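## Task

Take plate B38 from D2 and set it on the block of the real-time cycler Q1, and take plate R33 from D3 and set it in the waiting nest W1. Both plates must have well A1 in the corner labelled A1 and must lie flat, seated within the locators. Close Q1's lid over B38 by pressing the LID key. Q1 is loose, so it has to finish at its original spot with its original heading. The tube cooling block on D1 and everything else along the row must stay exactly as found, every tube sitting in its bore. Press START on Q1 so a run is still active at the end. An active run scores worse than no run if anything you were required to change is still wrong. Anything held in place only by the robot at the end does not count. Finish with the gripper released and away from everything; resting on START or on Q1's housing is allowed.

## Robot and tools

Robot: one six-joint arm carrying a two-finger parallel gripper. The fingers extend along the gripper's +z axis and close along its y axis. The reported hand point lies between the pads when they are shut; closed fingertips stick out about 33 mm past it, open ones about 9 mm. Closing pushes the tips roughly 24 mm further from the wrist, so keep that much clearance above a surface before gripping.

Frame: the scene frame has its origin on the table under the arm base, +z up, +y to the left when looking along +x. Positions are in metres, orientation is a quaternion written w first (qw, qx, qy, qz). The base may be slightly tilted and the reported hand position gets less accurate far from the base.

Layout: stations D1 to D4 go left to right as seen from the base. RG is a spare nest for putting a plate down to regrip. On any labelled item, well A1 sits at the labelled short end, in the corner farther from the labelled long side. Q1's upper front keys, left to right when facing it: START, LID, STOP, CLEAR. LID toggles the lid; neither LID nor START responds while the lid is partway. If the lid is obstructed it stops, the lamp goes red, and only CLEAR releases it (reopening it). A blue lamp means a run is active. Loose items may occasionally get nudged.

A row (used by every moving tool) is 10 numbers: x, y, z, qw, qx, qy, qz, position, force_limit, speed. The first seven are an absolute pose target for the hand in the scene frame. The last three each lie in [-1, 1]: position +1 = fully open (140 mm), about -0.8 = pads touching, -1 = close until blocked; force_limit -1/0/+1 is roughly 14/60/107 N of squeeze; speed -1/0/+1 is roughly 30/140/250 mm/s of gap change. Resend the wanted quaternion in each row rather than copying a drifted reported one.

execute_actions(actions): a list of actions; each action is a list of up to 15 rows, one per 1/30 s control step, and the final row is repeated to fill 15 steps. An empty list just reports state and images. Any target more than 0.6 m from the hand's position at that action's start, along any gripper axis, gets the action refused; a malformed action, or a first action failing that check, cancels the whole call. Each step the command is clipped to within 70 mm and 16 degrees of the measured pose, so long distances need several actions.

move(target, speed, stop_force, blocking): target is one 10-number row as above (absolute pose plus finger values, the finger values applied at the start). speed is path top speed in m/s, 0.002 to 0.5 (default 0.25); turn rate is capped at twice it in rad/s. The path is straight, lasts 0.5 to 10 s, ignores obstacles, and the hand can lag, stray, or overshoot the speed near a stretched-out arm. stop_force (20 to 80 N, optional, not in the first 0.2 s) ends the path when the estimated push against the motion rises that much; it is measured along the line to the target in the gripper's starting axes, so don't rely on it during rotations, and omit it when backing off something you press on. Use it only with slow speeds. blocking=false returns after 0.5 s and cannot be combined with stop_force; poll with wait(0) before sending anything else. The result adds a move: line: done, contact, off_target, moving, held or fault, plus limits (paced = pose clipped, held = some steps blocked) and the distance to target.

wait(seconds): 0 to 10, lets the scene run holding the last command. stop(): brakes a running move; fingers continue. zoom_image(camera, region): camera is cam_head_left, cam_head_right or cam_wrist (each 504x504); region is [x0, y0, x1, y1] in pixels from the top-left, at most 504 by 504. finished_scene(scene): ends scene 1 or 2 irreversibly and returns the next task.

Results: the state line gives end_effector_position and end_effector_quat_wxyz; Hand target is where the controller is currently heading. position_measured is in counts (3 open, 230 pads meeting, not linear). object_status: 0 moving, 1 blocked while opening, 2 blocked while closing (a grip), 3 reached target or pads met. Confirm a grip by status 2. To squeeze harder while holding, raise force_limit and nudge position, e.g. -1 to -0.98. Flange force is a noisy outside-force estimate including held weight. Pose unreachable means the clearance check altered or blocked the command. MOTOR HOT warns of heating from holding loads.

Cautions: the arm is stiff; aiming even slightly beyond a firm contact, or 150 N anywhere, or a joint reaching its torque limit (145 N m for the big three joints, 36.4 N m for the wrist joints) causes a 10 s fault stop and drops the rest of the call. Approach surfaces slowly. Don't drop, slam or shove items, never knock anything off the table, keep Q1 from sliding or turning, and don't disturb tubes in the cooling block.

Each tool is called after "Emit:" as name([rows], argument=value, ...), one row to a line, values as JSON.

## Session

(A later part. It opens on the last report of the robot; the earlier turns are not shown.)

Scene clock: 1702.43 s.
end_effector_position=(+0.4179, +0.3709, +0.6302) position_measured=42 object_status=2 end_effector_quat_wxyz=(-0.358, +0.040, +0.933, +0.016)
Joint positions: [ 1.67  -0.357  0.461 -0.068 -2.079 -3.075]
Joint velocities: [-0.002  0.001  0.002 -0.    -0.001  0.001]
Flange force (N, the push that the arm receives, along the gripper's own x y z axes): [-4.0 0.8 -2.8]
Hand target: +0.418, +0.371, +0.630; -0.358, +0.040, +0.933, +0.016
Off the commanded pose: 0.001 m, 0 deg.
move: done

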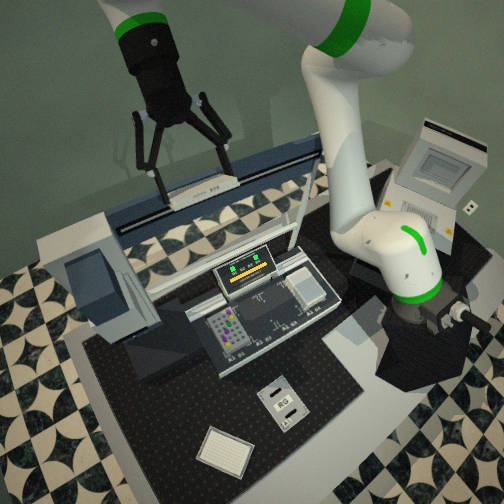

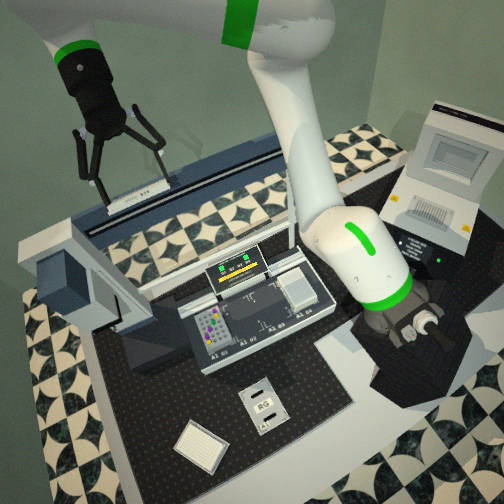

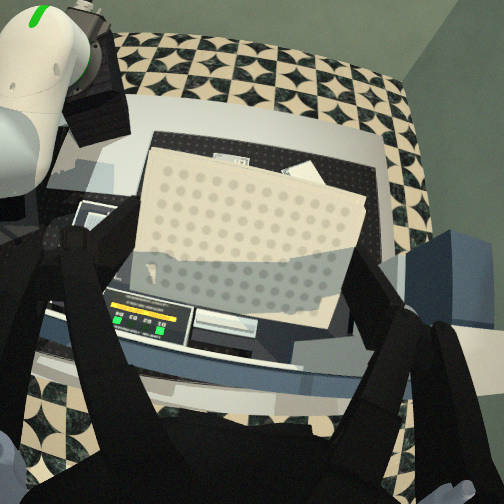

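Emit:
move(target=[0.565, 0.36, 0.652, -0.2162, 0.0426, 0.9754, 0.0094, -0.98, 0.3, -0.8], speed=0.15)

Scene clock: 1727.70 s.
end_effector_position=(+0.5653, +0.3595, +0.6517) position_measured=42 object_status=2 end_effector_quat_wxyz=(-0.215, +0.042, +0.976, +0.010)
Joint positions: [ 1.655 -0.174  0.831  0.291 -2.212 -2.848]
Joint velocities: [-0.001  0.002  0.001 -0.005  0.002  0.001]
Flange force (N, the push that the arm receives, along the gripper's own x y z axes): no reading
Hand target: +0.565, +0.360, +0.652; -0.216, +0.042, +0.976, +0.010
Off the commanded pose: 0.001 m, 0 deg.
move: done

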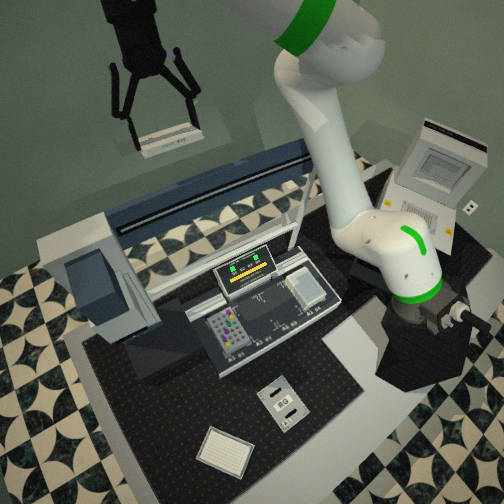

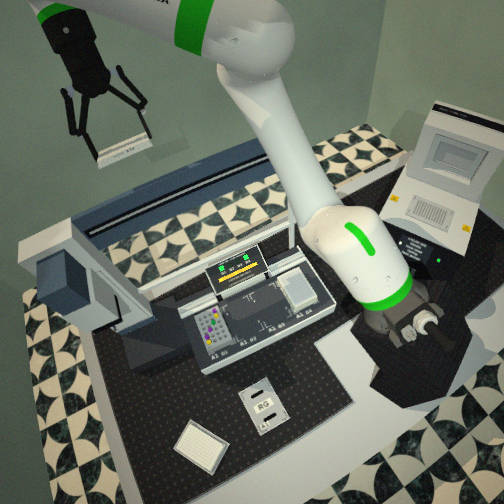

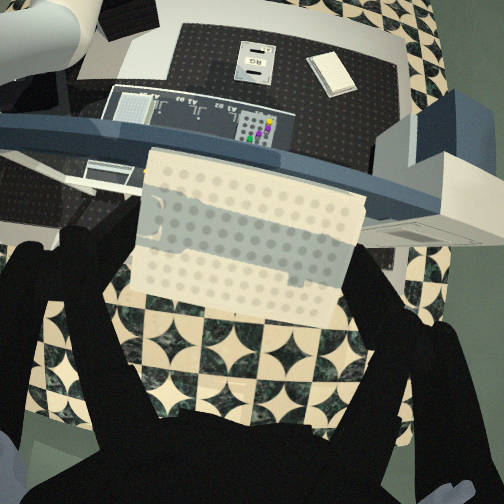

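Emit:
move(target=[0.70, 0.16, 0.53, 0, 0.1305, 0.9914, 0, -0.98, 0.3, -0.8], speed=0.2)

Emit:
move(target=[0.63, -0.04, 0.55, 0, 0.3007, 0.9537, 0, -0.98, 0.3, -0.8], speed=0.2)

Scene clock: 1761.77 s.
end_effector_position=(+0.7005, +0.1609, +0.5310) position_measured=42 object_status=2 end_effector_quat_wxyz=(+0.003, +0.130, +0.992, +0.000)
Joint positions: [ 0.688 -0.414  0.297  0.098 -1.521 -2.312]
Joint velocities: [-0.003  0.001  0.002 -0.002 -0.006  0.002]
Flange force (N, the push that the arm receives, along the gripper's own x y z axes): no reading
Hand target: +0.700, +0.161, +0.531; +0.003, +0.130, +0.992, +0.000
Off the commanded pose: 0.001 m, 0 deg.
move: done

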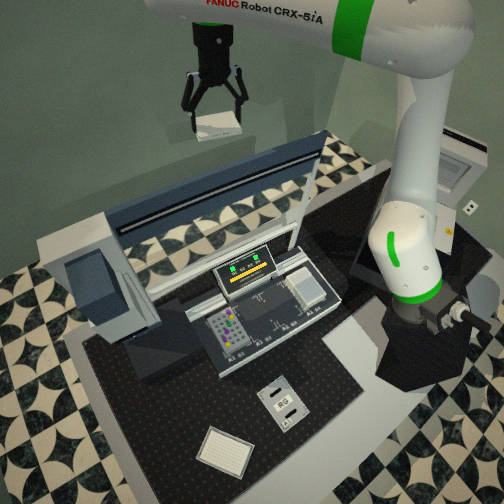

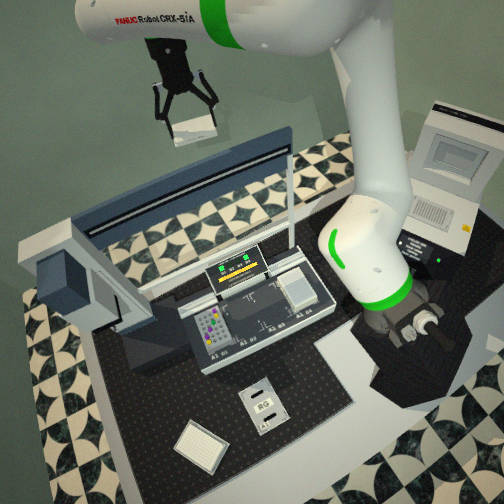

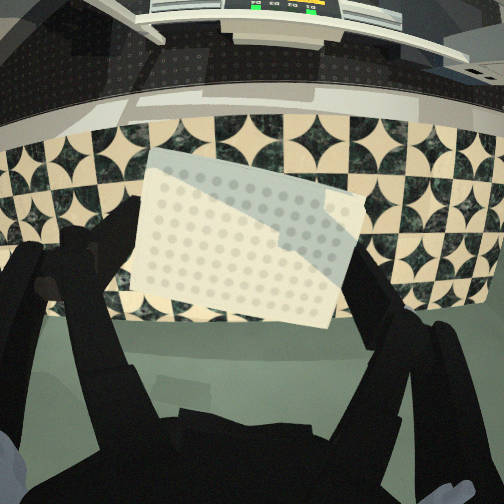

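Scene clock: 1763.33 s.
end_effector_position=(+0.6309, -0.0396, +0.5496) position_measured=42 object_status=2 end_effector_quat_wxyz=(+0.002, +0.299, +0.954, -0.003)
Joint positions: [-0.404 -0.342  0.3   -0.597 -1.682 -1.837]
Joint velocities: [-0.002  0.     0.    -0.002 -0.001  0.001]
Flange force (N, the push that the arm receives, along the gripper's own x y z axes): [-7.4 -0.9 -6.8]
Hand target: +0.631, -0.040, +0.550; +0.002, +0.299, +0.954, -0.003
Off the commanded pose: 0.001 m, 0 deg.
move: done

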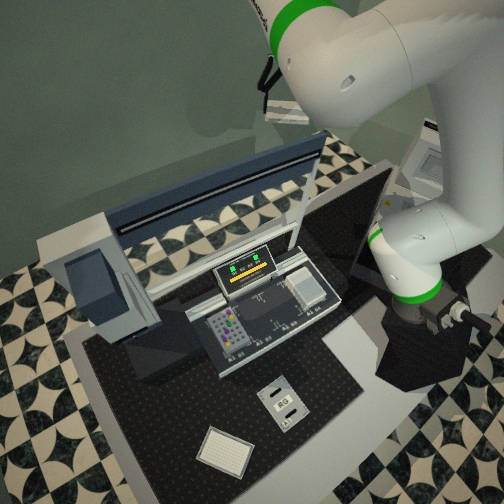

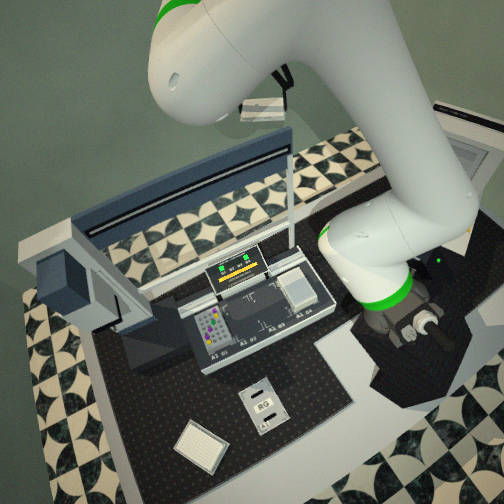

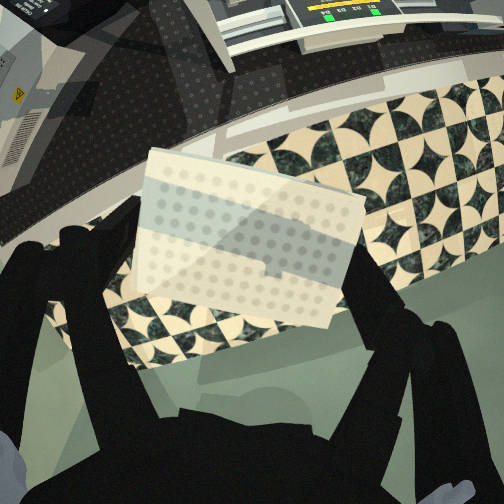

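Emit:
execute_actions(actions=[])

Scene clock: 1796.13 s.
end_effector_position=(+0.6308, -0.0397, +0.5496) position_measured=42 object_status=2 end_effector_quat_wxyz=(+0.002, +0.299, +0.954, -0.003)
Joint positions: [-0.404 -0.342  0.3   -0.597 -1.682 -1.837]
Joint velocities: [-0.001 -0.001 -0.     0.001  0.     0.   ]
Flange force (N, the push that the arm receives, along the gripper's own x y z axes): [2.5 1.3 -0.5]
Hand target: +0.631, -0.040, +0.550; +0.002, +0.299, +0.954, -0.003
Off the commanded pose: 0.001 m, 0 deg.

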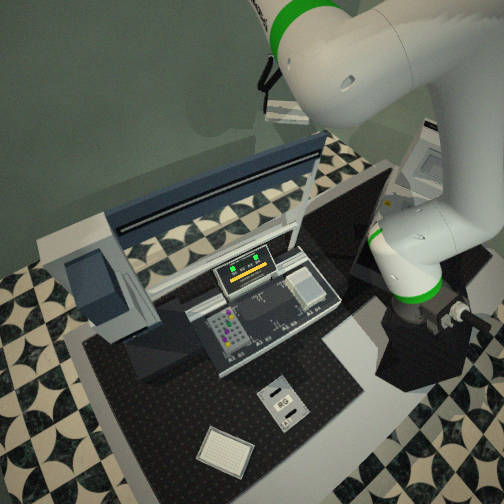

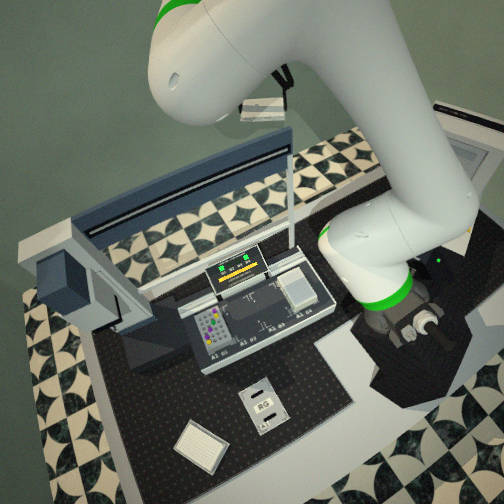

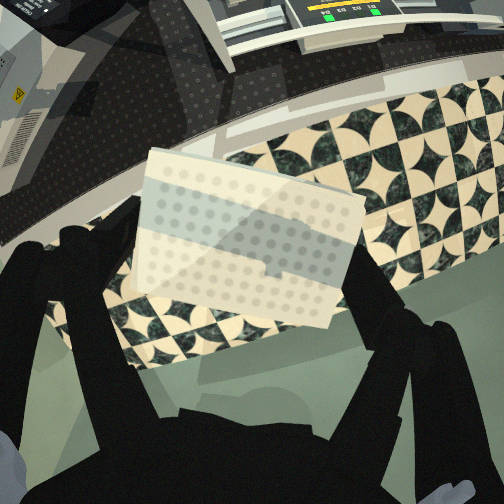

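Emit:
move(target=[0.2125,-0.431,0.38,-0.0593,0.5264,0.8473,0.0368,-0.98,0.3,-0.8], speed=0.2)

Scene clock: 1804.93 s.
end_effector_position=(+0.2125, -0.4342, +0.3797) position_measured=42 object_status=2 end_effector_quat_wxyz=(-0.059, +0.527, +0.847, +0.032)
Joint positions: [-1.213  0.526  0.084 -0.686 -1.493 -1.056]
Joint velocities: [ 0.001  0.001  0.     0.002  0.001 -0.001]
Flange force (N, the push that the arm receives, along the gripper's own x y z axes): [-5.3 -2.8 -2.2]
Hand target: +0.213, -0.434, +0.380; -0.059, +0.527, +0.847, +0.033
Off the commanded pose: 0.003 m, 0 deg.
move: done

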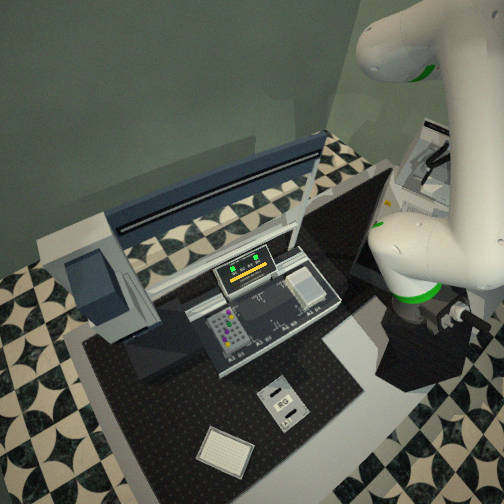

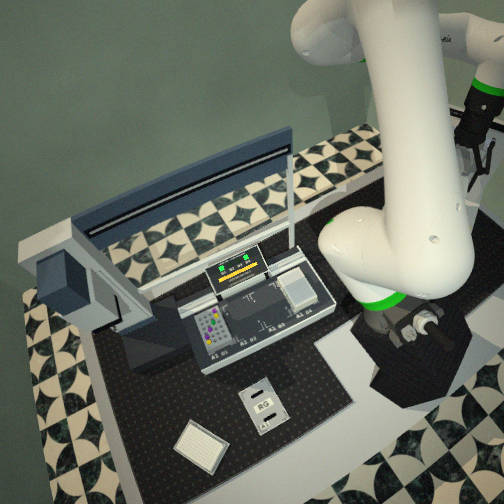

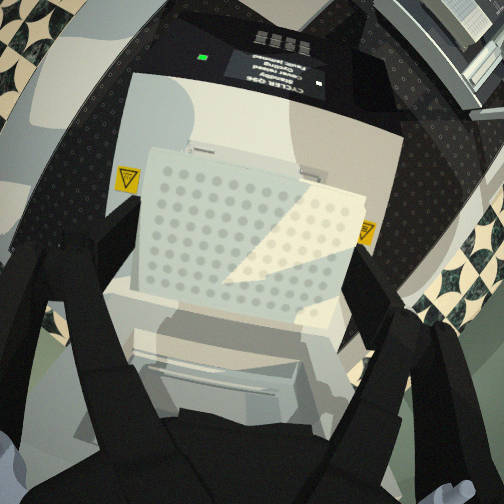

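Emit:
move(target=[0.2125,-0.431,0.275,-0.0593,0.5264,0.8473,0.0368,-0.98,0.3,-0.8], speed=0.08)

Emit:
zoom_image(camera="cam_wrist", region=[100, 100, 400, 400])

Scene clock: 1809.53 s.
end_effector_position=(+0.2127, -0.4313, +0.2750) position_measured=42 object_status=2 end_effector_quat_wxyz=(-0.059, +0.527, +0.847, +0.037)
Joint positions: [-1.095  0.607  0.003 -0.755 -1.311 -1.025]
Joint velocities: [-0.001  0.003 -0.     0.    -0.    -0.   ]
Flange force (N, the push that the arm receives, along the gripper's own x y z axes): [0.2 -4.0 -1.1]
Hand target: +0.213, -0.431, +0.275; -0.059, +0.527, +0.847, +0.037
Off the commanded pose: 0.000 m, 0 deg.
move: done

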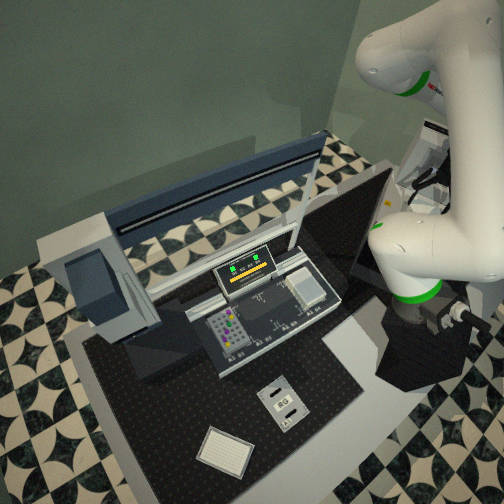

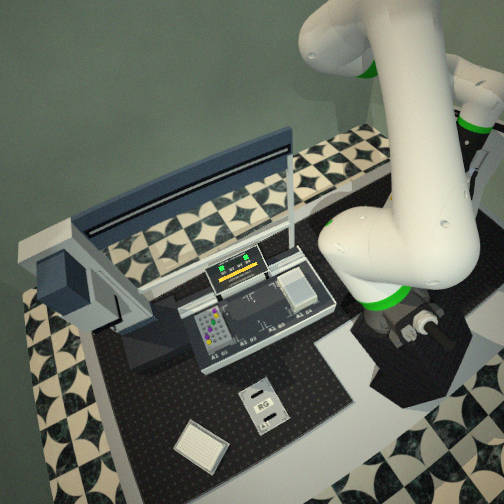

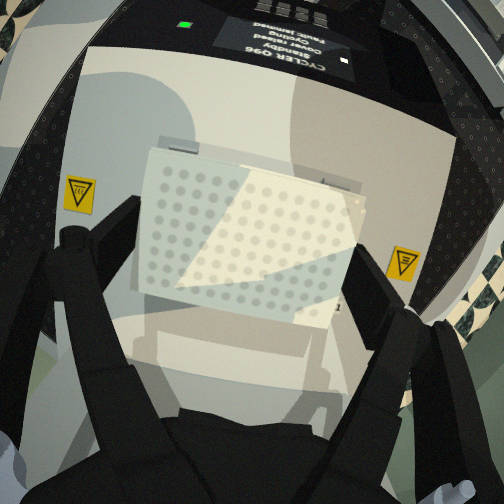

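Region (100, 100, 400, 400) of cam_wrist's 504x504 image, scaled by 1.680, with more detail than that image has.

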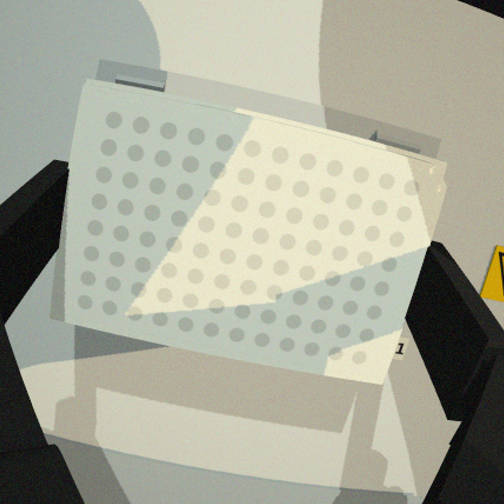

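Emit:
move(target=[0.2134,-0.4306,0.257,-0.0593,0.5264,0.8473,0.0368,-0.98,0.3,-0.8], speed=0.03)

Emit:
zoom_image(camera="cam_wrist", region=[130, 110, 230, 210])

Emit:
zoom_image(camera="cam_wrist", region=[300, 150, 400, 250])

Scene clock: 1829.67 s.
end_effector_position=(+0.2134, -0.4307, +0.2570) position_measured=42 object_status=2 end_effector_quat_wxyz=(-0.059, +0.526, +0.847, +0.037)
Joint positions: [-1.073  0.624 -0.005 -0.768 -1.281 -1.02 ]
Joint velocities: [ 0.    -0.001  0.    -0.001  0.    -0.001]
Flange force (N, the push that the arm receives, along the gripper's own x y z axes): [1.6 -0.7 -3.3]
Hand target: +0.213, -0.431, +0.257; -0.059, +0.526, +0.847, +0.037
Off the commanded pose: 0.000 m, 0 deg.
move: done

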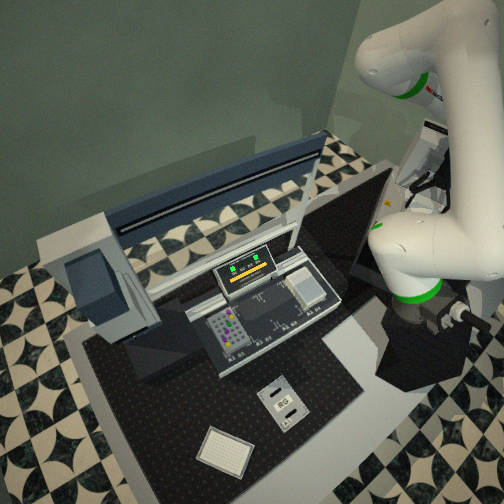

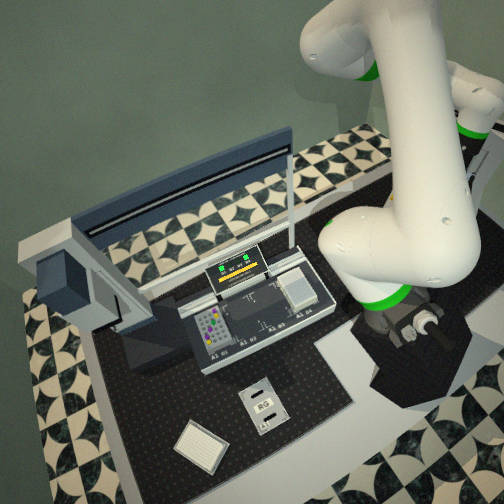

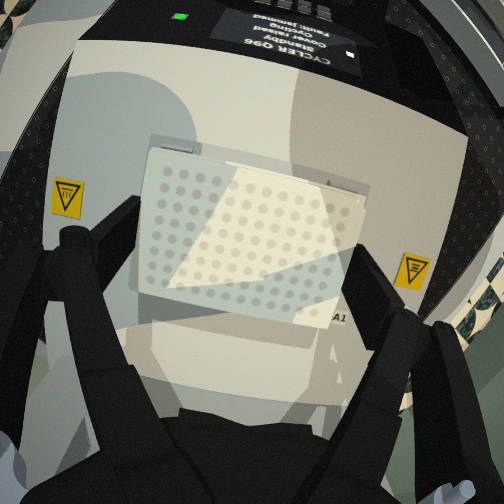

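Region (130, 110, 230, 210) of cam_wrist's 504x504 image, scaled by 5.040, with more detail than that image has.

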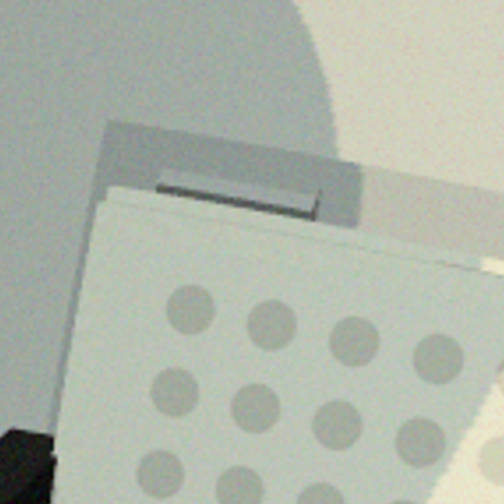

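Region (300, 150, 400, 250) of cam_wrist's 504x504 image, scaled by 5.040, with more detail than that image has.

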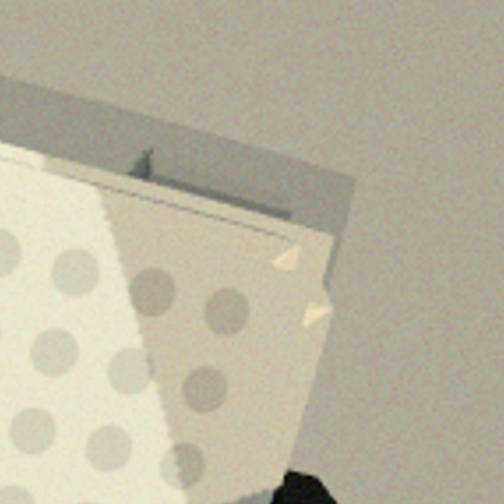

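Emit:
move(target=[0.2147,-0.4313,0.2455,-0.0593,0.5264,0.8473,0.0368,-0.98,0.3,-0.8], speed=0.02)

Emit:
zoom_image(camera="cam_wrist", region=[120, 110, 220, 210])

Emit:
zoom_image(camera="cam_wrist", region=[300, 150, 400, 250])

Emit:
zoom_image(camera="cam_wrist", region=[100, 230, 200, 330])

Emit:
zoom_image(camera="cam_wrist", region=[270, 260, 370, 360])

Scene clock: 1852.60 s.
end_effector_position=(+0.2147, -0.4313, +0.2455) position_measured=42 object_status=2 end_effector_quat_wxyz=(-0.059, +0.526, +0.847, +0.037)
Joint positions: [-1.059  0.636 -0.006 -0.777 -1.263 -1.02 ]
Joint velocities: [-0.002  0.001 -0.     0.     0.001  0.   ]
Flange force (N, the push that the arm receives, along the gripper's own x y z axes): [-2.8 -6.0 -2.0]
Hand target: +0.215, -0.431, +0.245; -0.059, +0.526, +0.847, +0.037
Off the commanded pose: 0.000 m, 0 deg.
move: done

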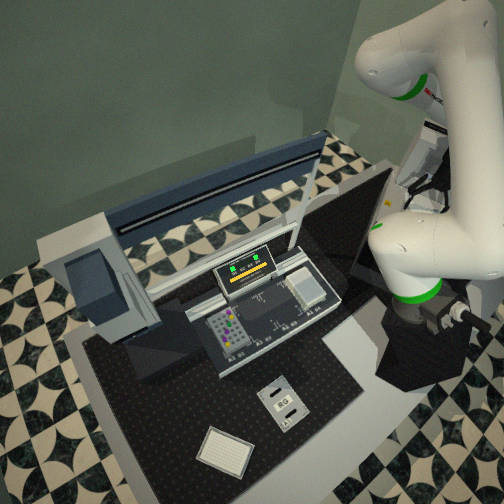

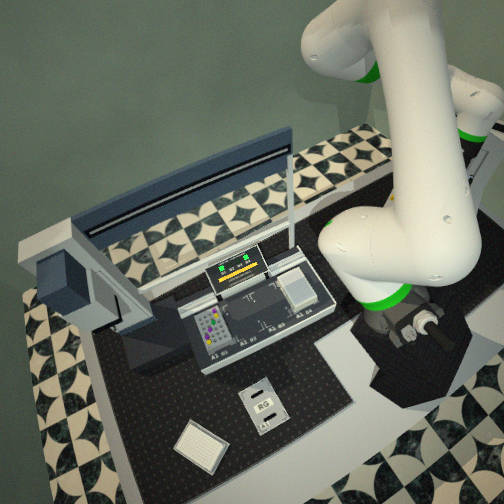

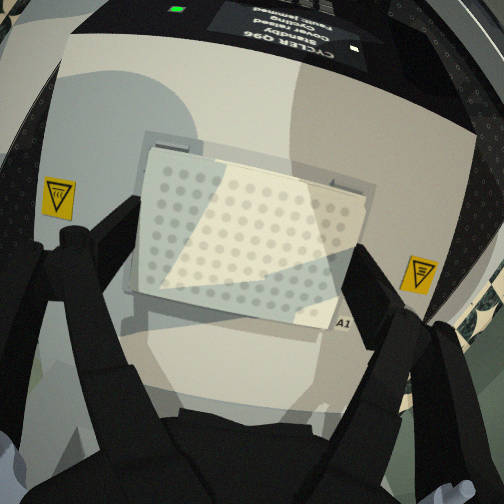

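Region (120, 110, 220, 210) of cam_wrist's 504x504 image, scaled by 5.040, with more detail than that image has.

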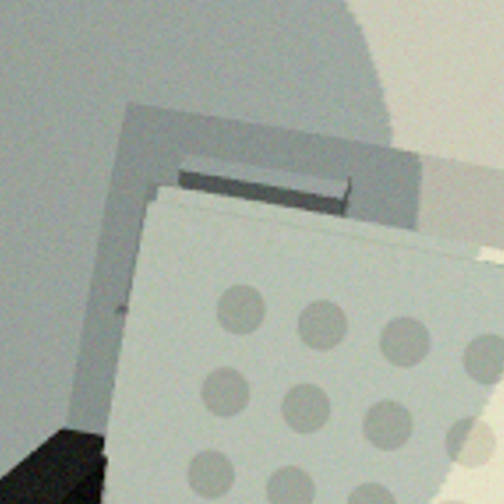

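Region (300, 150, 400, 250) of cam_wrist's 504x504 image, scaled by 5.040, with more detail than that image has.

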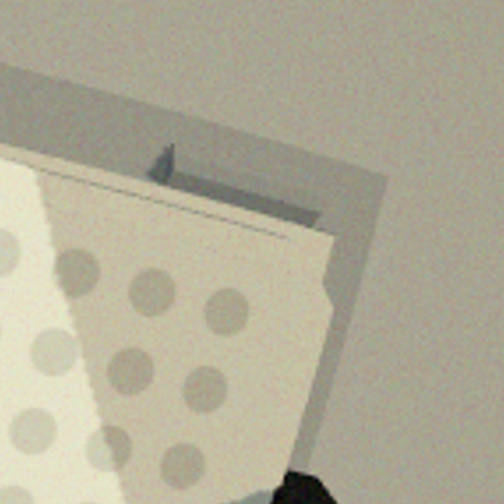

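Region (100, 230, 200, 330) of cam_wrist's 504x504 image, scaled by 5.040, with more detail than that image has.

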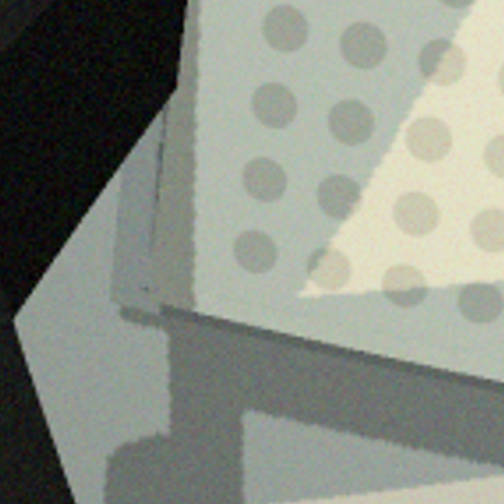

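Region (270, 260, 370, 360) of cam_wrist's 504x504 image, scaled by 5.040, with more detail than that image has.

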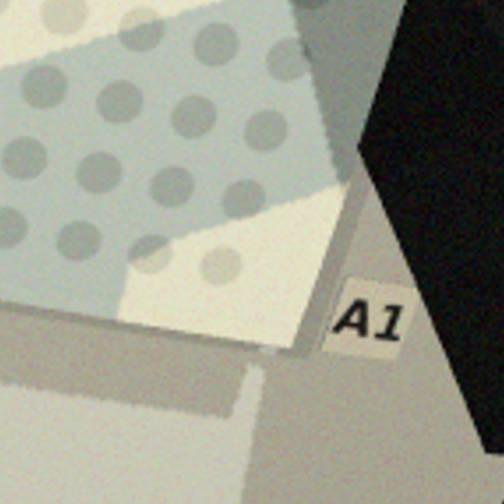

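Emit:
move(target=[0.2149,-0.4312,0.234,-0.0593,0.5264,0.8473,0.0368,-0.98,0.3,-0.8], speed=0.005, stop_force=20)

Emit:
zoom_image(camera="cam_wrist", region=[100, 100, 400, 400])

Scene clock: 1872.37 s.
end_effector_position=(+0.2148, -0.4313, +0.2413) position_measured=42 object_status=2 end_effector_quat_wxyz=(-0.059, +0.526, +0.847, +0.037)
Joint positions: [-1.054  0.641 -0.007 -0.781 -1.256 -1.018]
Joint velocities: [-0.001 -0.    -0.     0.001 -0.    -0.   ]
Flange force (N, the push that the arm receives, along the gripper's own x y z axes): [11.5 4.3 -36.8]
Hand target: +0.215, -0.431, +0.242; -0.059, +0.526, +0.847, +0.037
Off the commanded pose: 0.007 m, 0 deg.
move: contact

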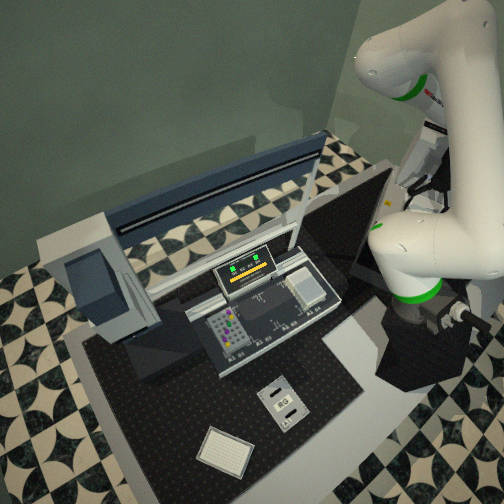

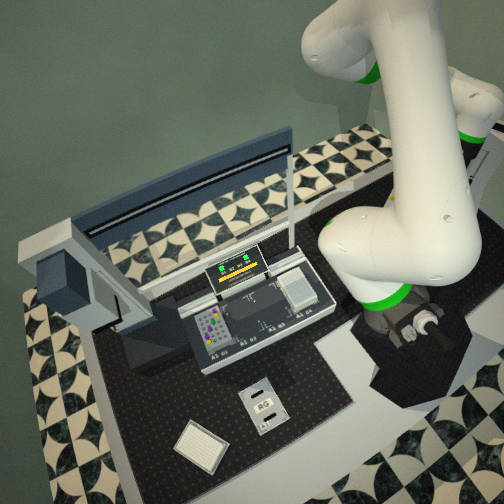

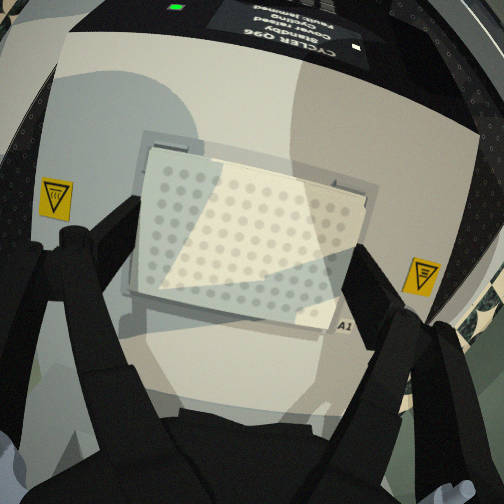

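Region (100, 100, 400, 400) of cam_wrist's 504x504 image, scaled by 1.680, with more detail than that image has.

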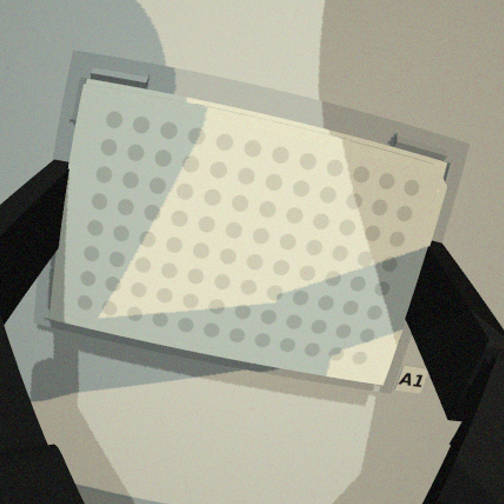

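Emit:
zoom_image(camera="cam_wrist", region=[120, 110, 220, 210])

Emit:
zoom_image(camera="cam_wrist", region=[300, 150, 400, 250])

Emit:
zoom_image(camera="cam_wrist", region=[100, 230, 200, 330])

Emit:
zoom_image(camera="cam_wrist", region=[270, 260, 370, 360])

Region (120, 110, 220, 210) of cam_wrist's 504x504 image, scaled by 5.040, with more detail than that image has.

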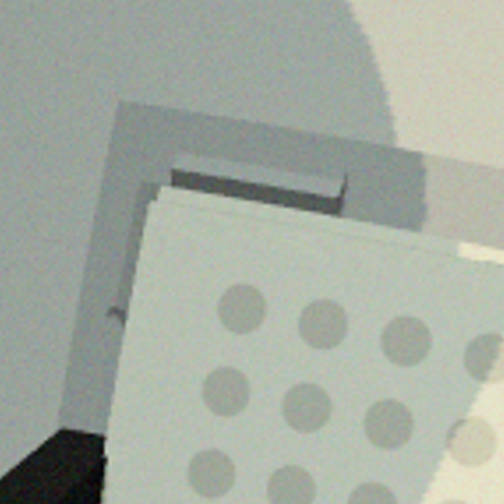

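Region (300, 150, 400, 250) of cam_wrist's 504x504 image, scaled by 5.040, with more detail than that image has.

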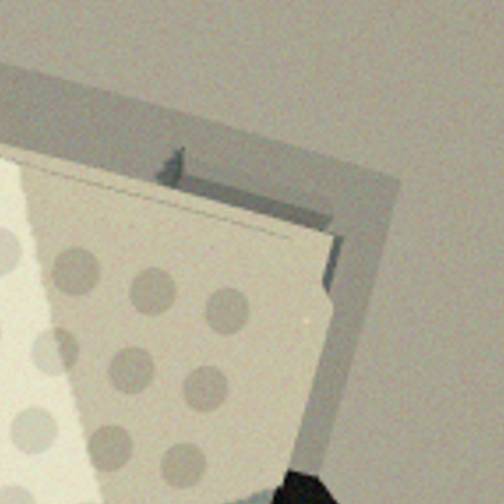

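Region (100, 230, 200, 330) of cam_wrist's 504x504 image, scaled by 5.040, with more detail than that image has.

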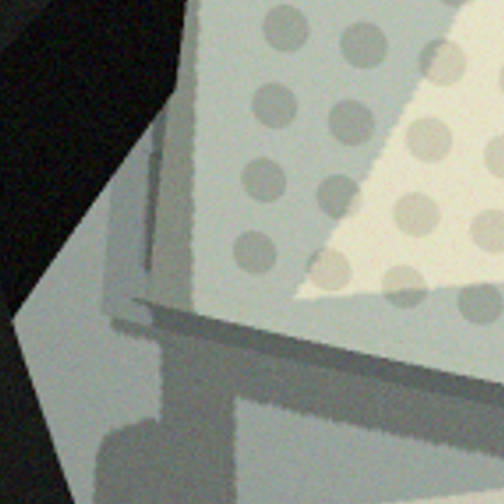

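Region (270, 260, 370, 360) of cam_wrist's 504x504 image, scaled by 5.040, with more detail than that image has.

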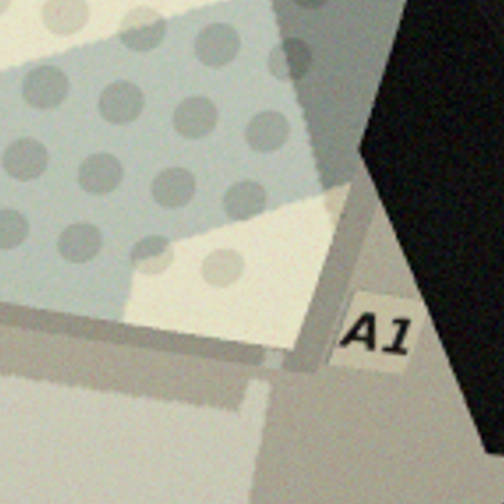

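Emit:
execute_actions([
  [[0.2149,-0.4312,0.2421,-0.0593,0.5264,0.8473,0.0368,-0.98,0.3,-0.8],[0.2149,-0.4312,0.2421,-0.0593,0.5264,0.8473,0.0368,-0.98,0.3,-0.8],[0.2149,-0.4312,0.2421,-0.0593,0.5264,0.8473,0.0368,-0.98,0.3,-0.8],[0.2149,-0.4312,0.2421,-0.0593,0.5264,0.8473,0.0368,-0.98,0.3,-0.8],[0.2149,-0.4312,0.2421,-0.0593,0.5264,0.8473,0.0368,-0.98,0.3,-0.8],[0.2149,-0.4312,0.2421,-0.0593,0.5264,0.8473,0.0368,1,0.3,-0.6]],
  [[0.2149,-0.4312,0.2421,-0.0593,0.5264,0.8473,0.0368,1,0.3,-0.6]],
])

Emit:
zoom_image(camera="cam_wrist", region=[100, 100, 400, 400])

Scene clock: 1922.50 s.
end_effector_position=(+0.2149, -0.4312, +0.2421) position_measured=3 object_status=3 end_effector_quat_wxyz=(-0.059, +0.526, +0.847, +0.037)
Joint positions: [-1.054  0.64  -0.007 -0.78  -1.257 -1.019]
Joint velocities: [ 0.001  0.001  0.    -0.001  0.001  0.   ]
Flange force (N, the push that the arm receives, along the gripper's own x y z axes): [-0.2 -3.2 -4.5]
Flange force at the end of the 1st action (N, along the gripper's axes at the end of the call): [3.5 -3.3 -1.5]
Hand target: +0.215, -0.431, +0.242; -0.059, +0.526, +0.847, +0.037
Off the commanded pose: 0.000 m, 0 deg.
Step readings (end_effector_position; steps 1 to 15: 1st action; 16 to 30: 2nd action):
0: (+0.2148, -0.4313, +0.2416)
1: (+0.2148, -0.4313, +0.2416)
2: (+0.2149, -0.4313, +0.2418)
4: (+0.2149, -0.4313, +0.2420)
8: (+0.2149, -0.4312, +0.2421)
15: (+0.2149, -0.4312, +0.2421)
16: (+0.2149, -0.4312, +0.2421)
17: (+0.2149, -0.4312, +0.2421)
19: (+0.2149, -0.4312, +0.2421)
23: (+0.2149, -0.4312, +0.2421)
30: end_effector_position above

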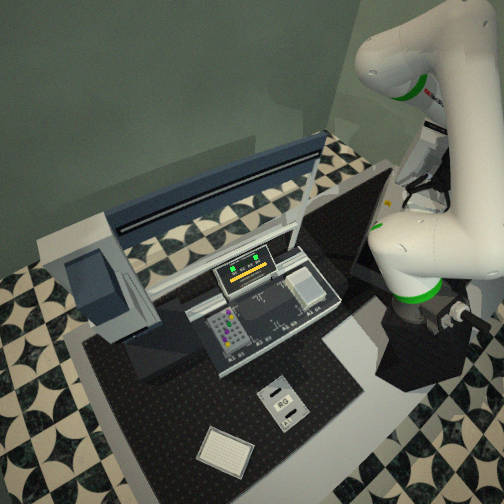

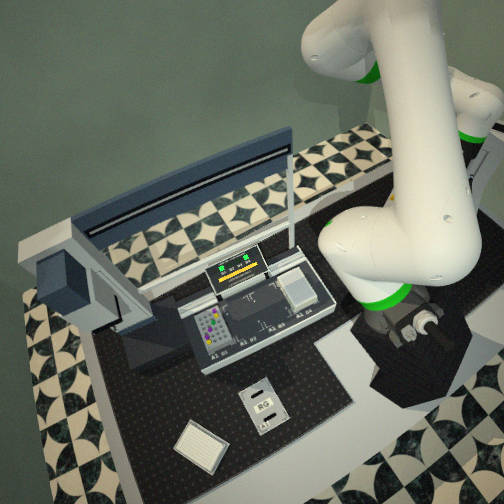

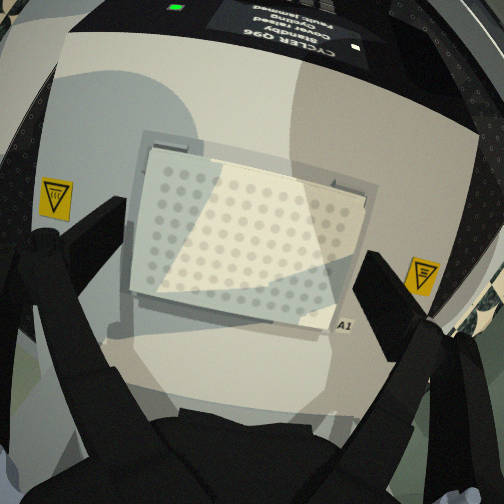

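Region (100, 100, 400, 400) of cam_wrist's 504x504 image, scaled by 1.680, with more detail than that image has.

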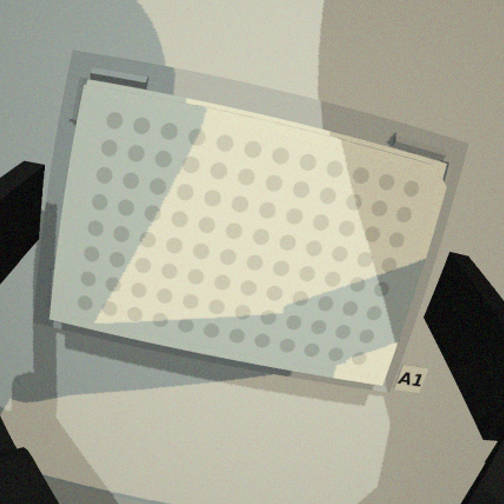

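Emit:
zoom_image(camera="cam_wrist", region=[120, 110, 220, 210])

Emit:
zoom_image(camera="cam_wrist", region=[300, 150, 400, 250])

Emit:
zoom_image(camera="cam_wrist", region=[100, 230, 200, 330])

Emit:
zoom_image(camera="cam_wrist", region=[270, 260, 370, 360])

Region (120, 110, 220, 210) of cam_wrist's 504x504 image, scaled by 5.040, with more detail than that image has.

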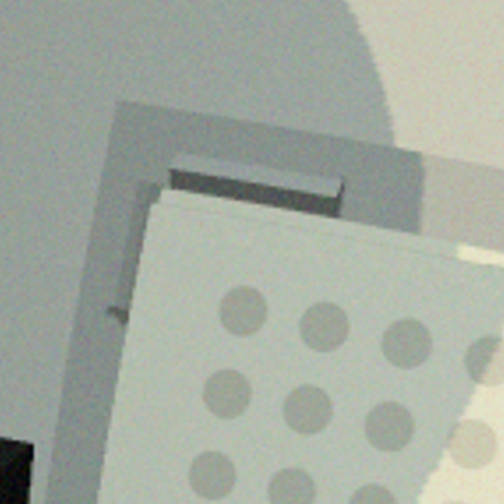

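Region (300, 150, 400, 250) of cam_wrist's 504x504 image, scaled by 5.040, with more detail than that image has.

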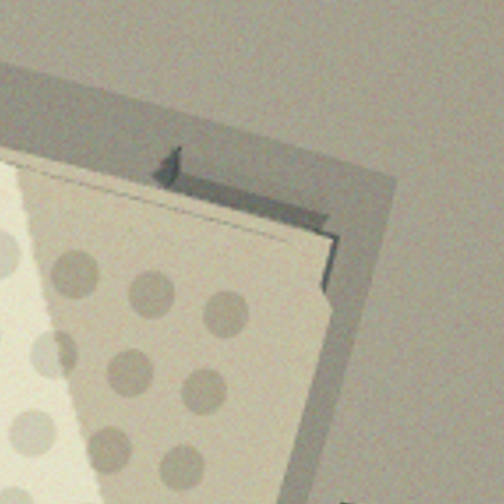

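Region (100, 230, 200, 330) of cam_wrist's 504x504 image, scaled by 5.040, with more detail than that image has.

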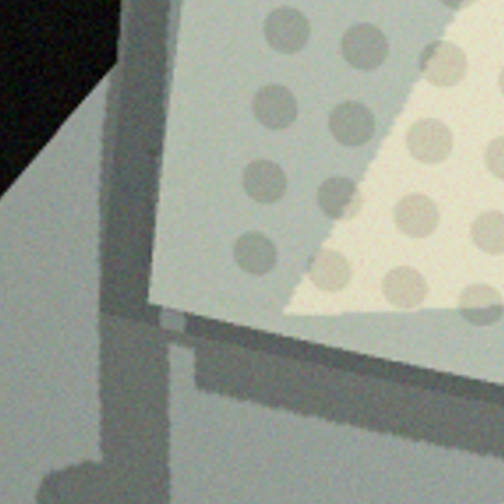

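Region (270, 260, 370, 360) of cam_wrist's 504x504 image, scaled by 5.040, with more detail than that image has.

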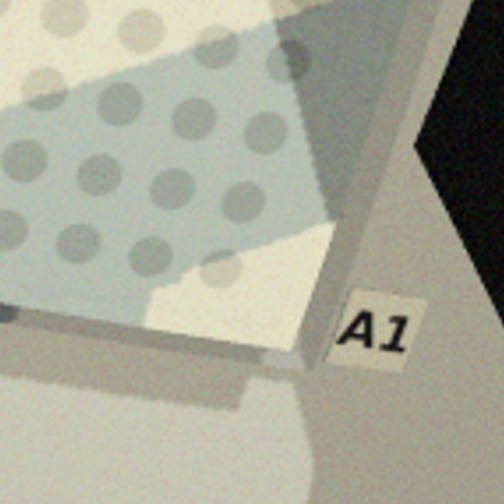

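Emit:
move(target=[0.2149,-0.4312,0.295,-0.0593,0.5264,0.8473,0.0368,1,0.3,0], speed=0.08)

Emit:
zoom_image(camera="cam_wrist", region=[130, 110, 380, 360])

Scene clock: 1954.03 s.
end_effector_position=(+0.2148, -0.4310, +0.2950) position_measured=3 object_status=3 end_effector_quat_wxyz=(-0.059, +0.526, +0.847, +0.037)
Joint positions: [-1.116  0.586  0.014 -0.741 -1.346 -1.034]
Joint velocities: [ 0.001  0.001  0.     0.001 -0.    -0.   ]
Flange force (N, the push that the arm receives, along the gripper's own x y z axes): [2.6 -0.6 -3.5]
Hand target: +0.215, -0.431, +0.295; -0.059, +0.526, +0.847, +0.037
Off the commanded pose: 0.000 m, 0 deg.
move: done

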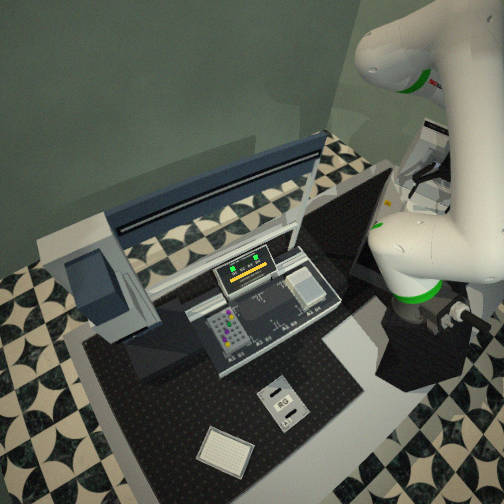

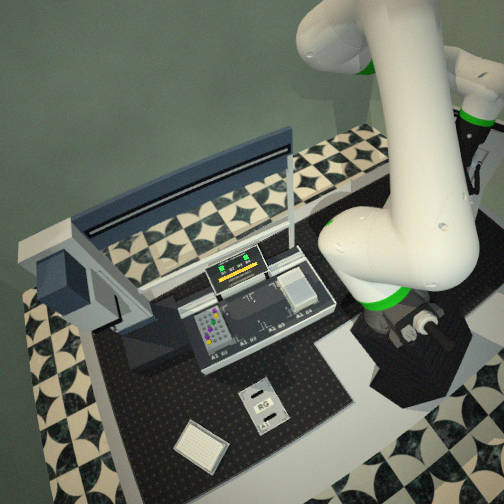

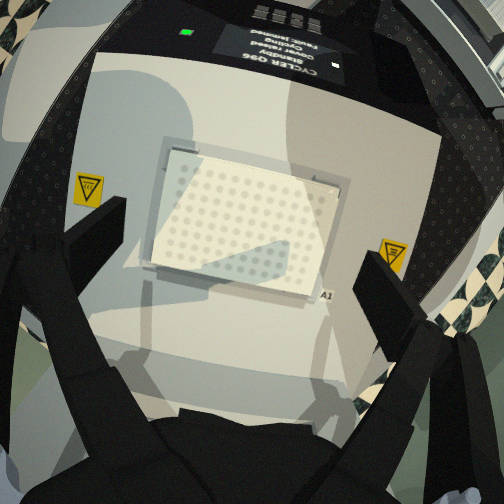

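Region (130, 110, 380, 360) of cam_wrist's 504x504 image, scaled by 2.016, with more detail than that image has.

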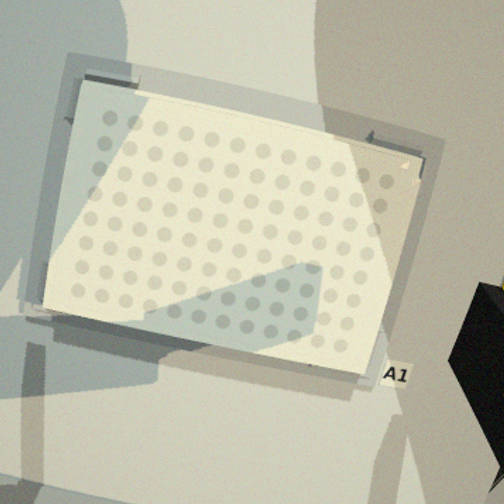

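Emit:
move(target=[0.139,-0.2232,0.27,0,0.6259,0.7799,0,-1,0,0], speed=0.15)

Scene clock: 1958.57 s.
end_effector_position=(+0.1383, -0.2237, +0.2695) position_measured=233 object_status=3 end_effector_quat_wxyz=(-0.000, +0.626, +0.780, -0.000)
Joint positions: [-1.194  0.152 -0.682 -0.867 -1.095 -0.998]
Joint velocities: [ 0.    -0.    -0.002  0.001 -0.    -0.002]
Flange force (N, the push that the arm receives, along the gripper's own x y z axes): [0.1 -2.6 -2.8]
Hand target: +0.138, -0.224, +0.270; -0.000, +0.626, +0.780, -0.000
Off the commanded pose: 0.001 m, 0 deg.
move: done

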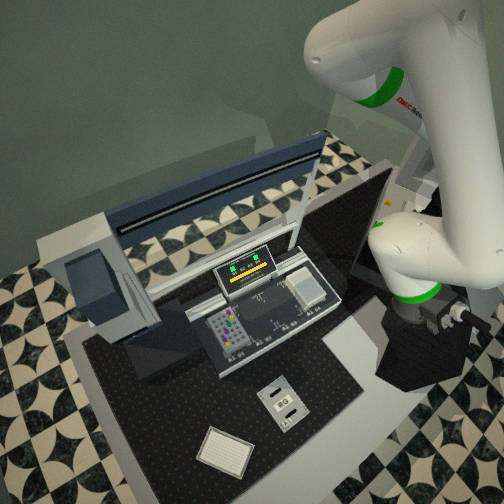

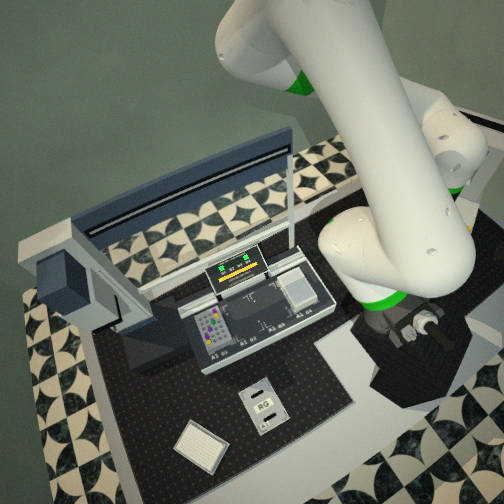

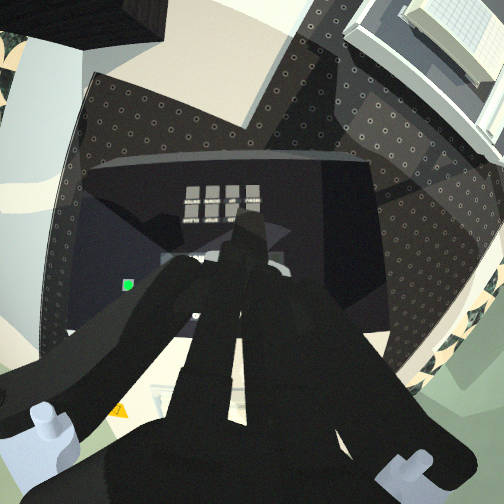

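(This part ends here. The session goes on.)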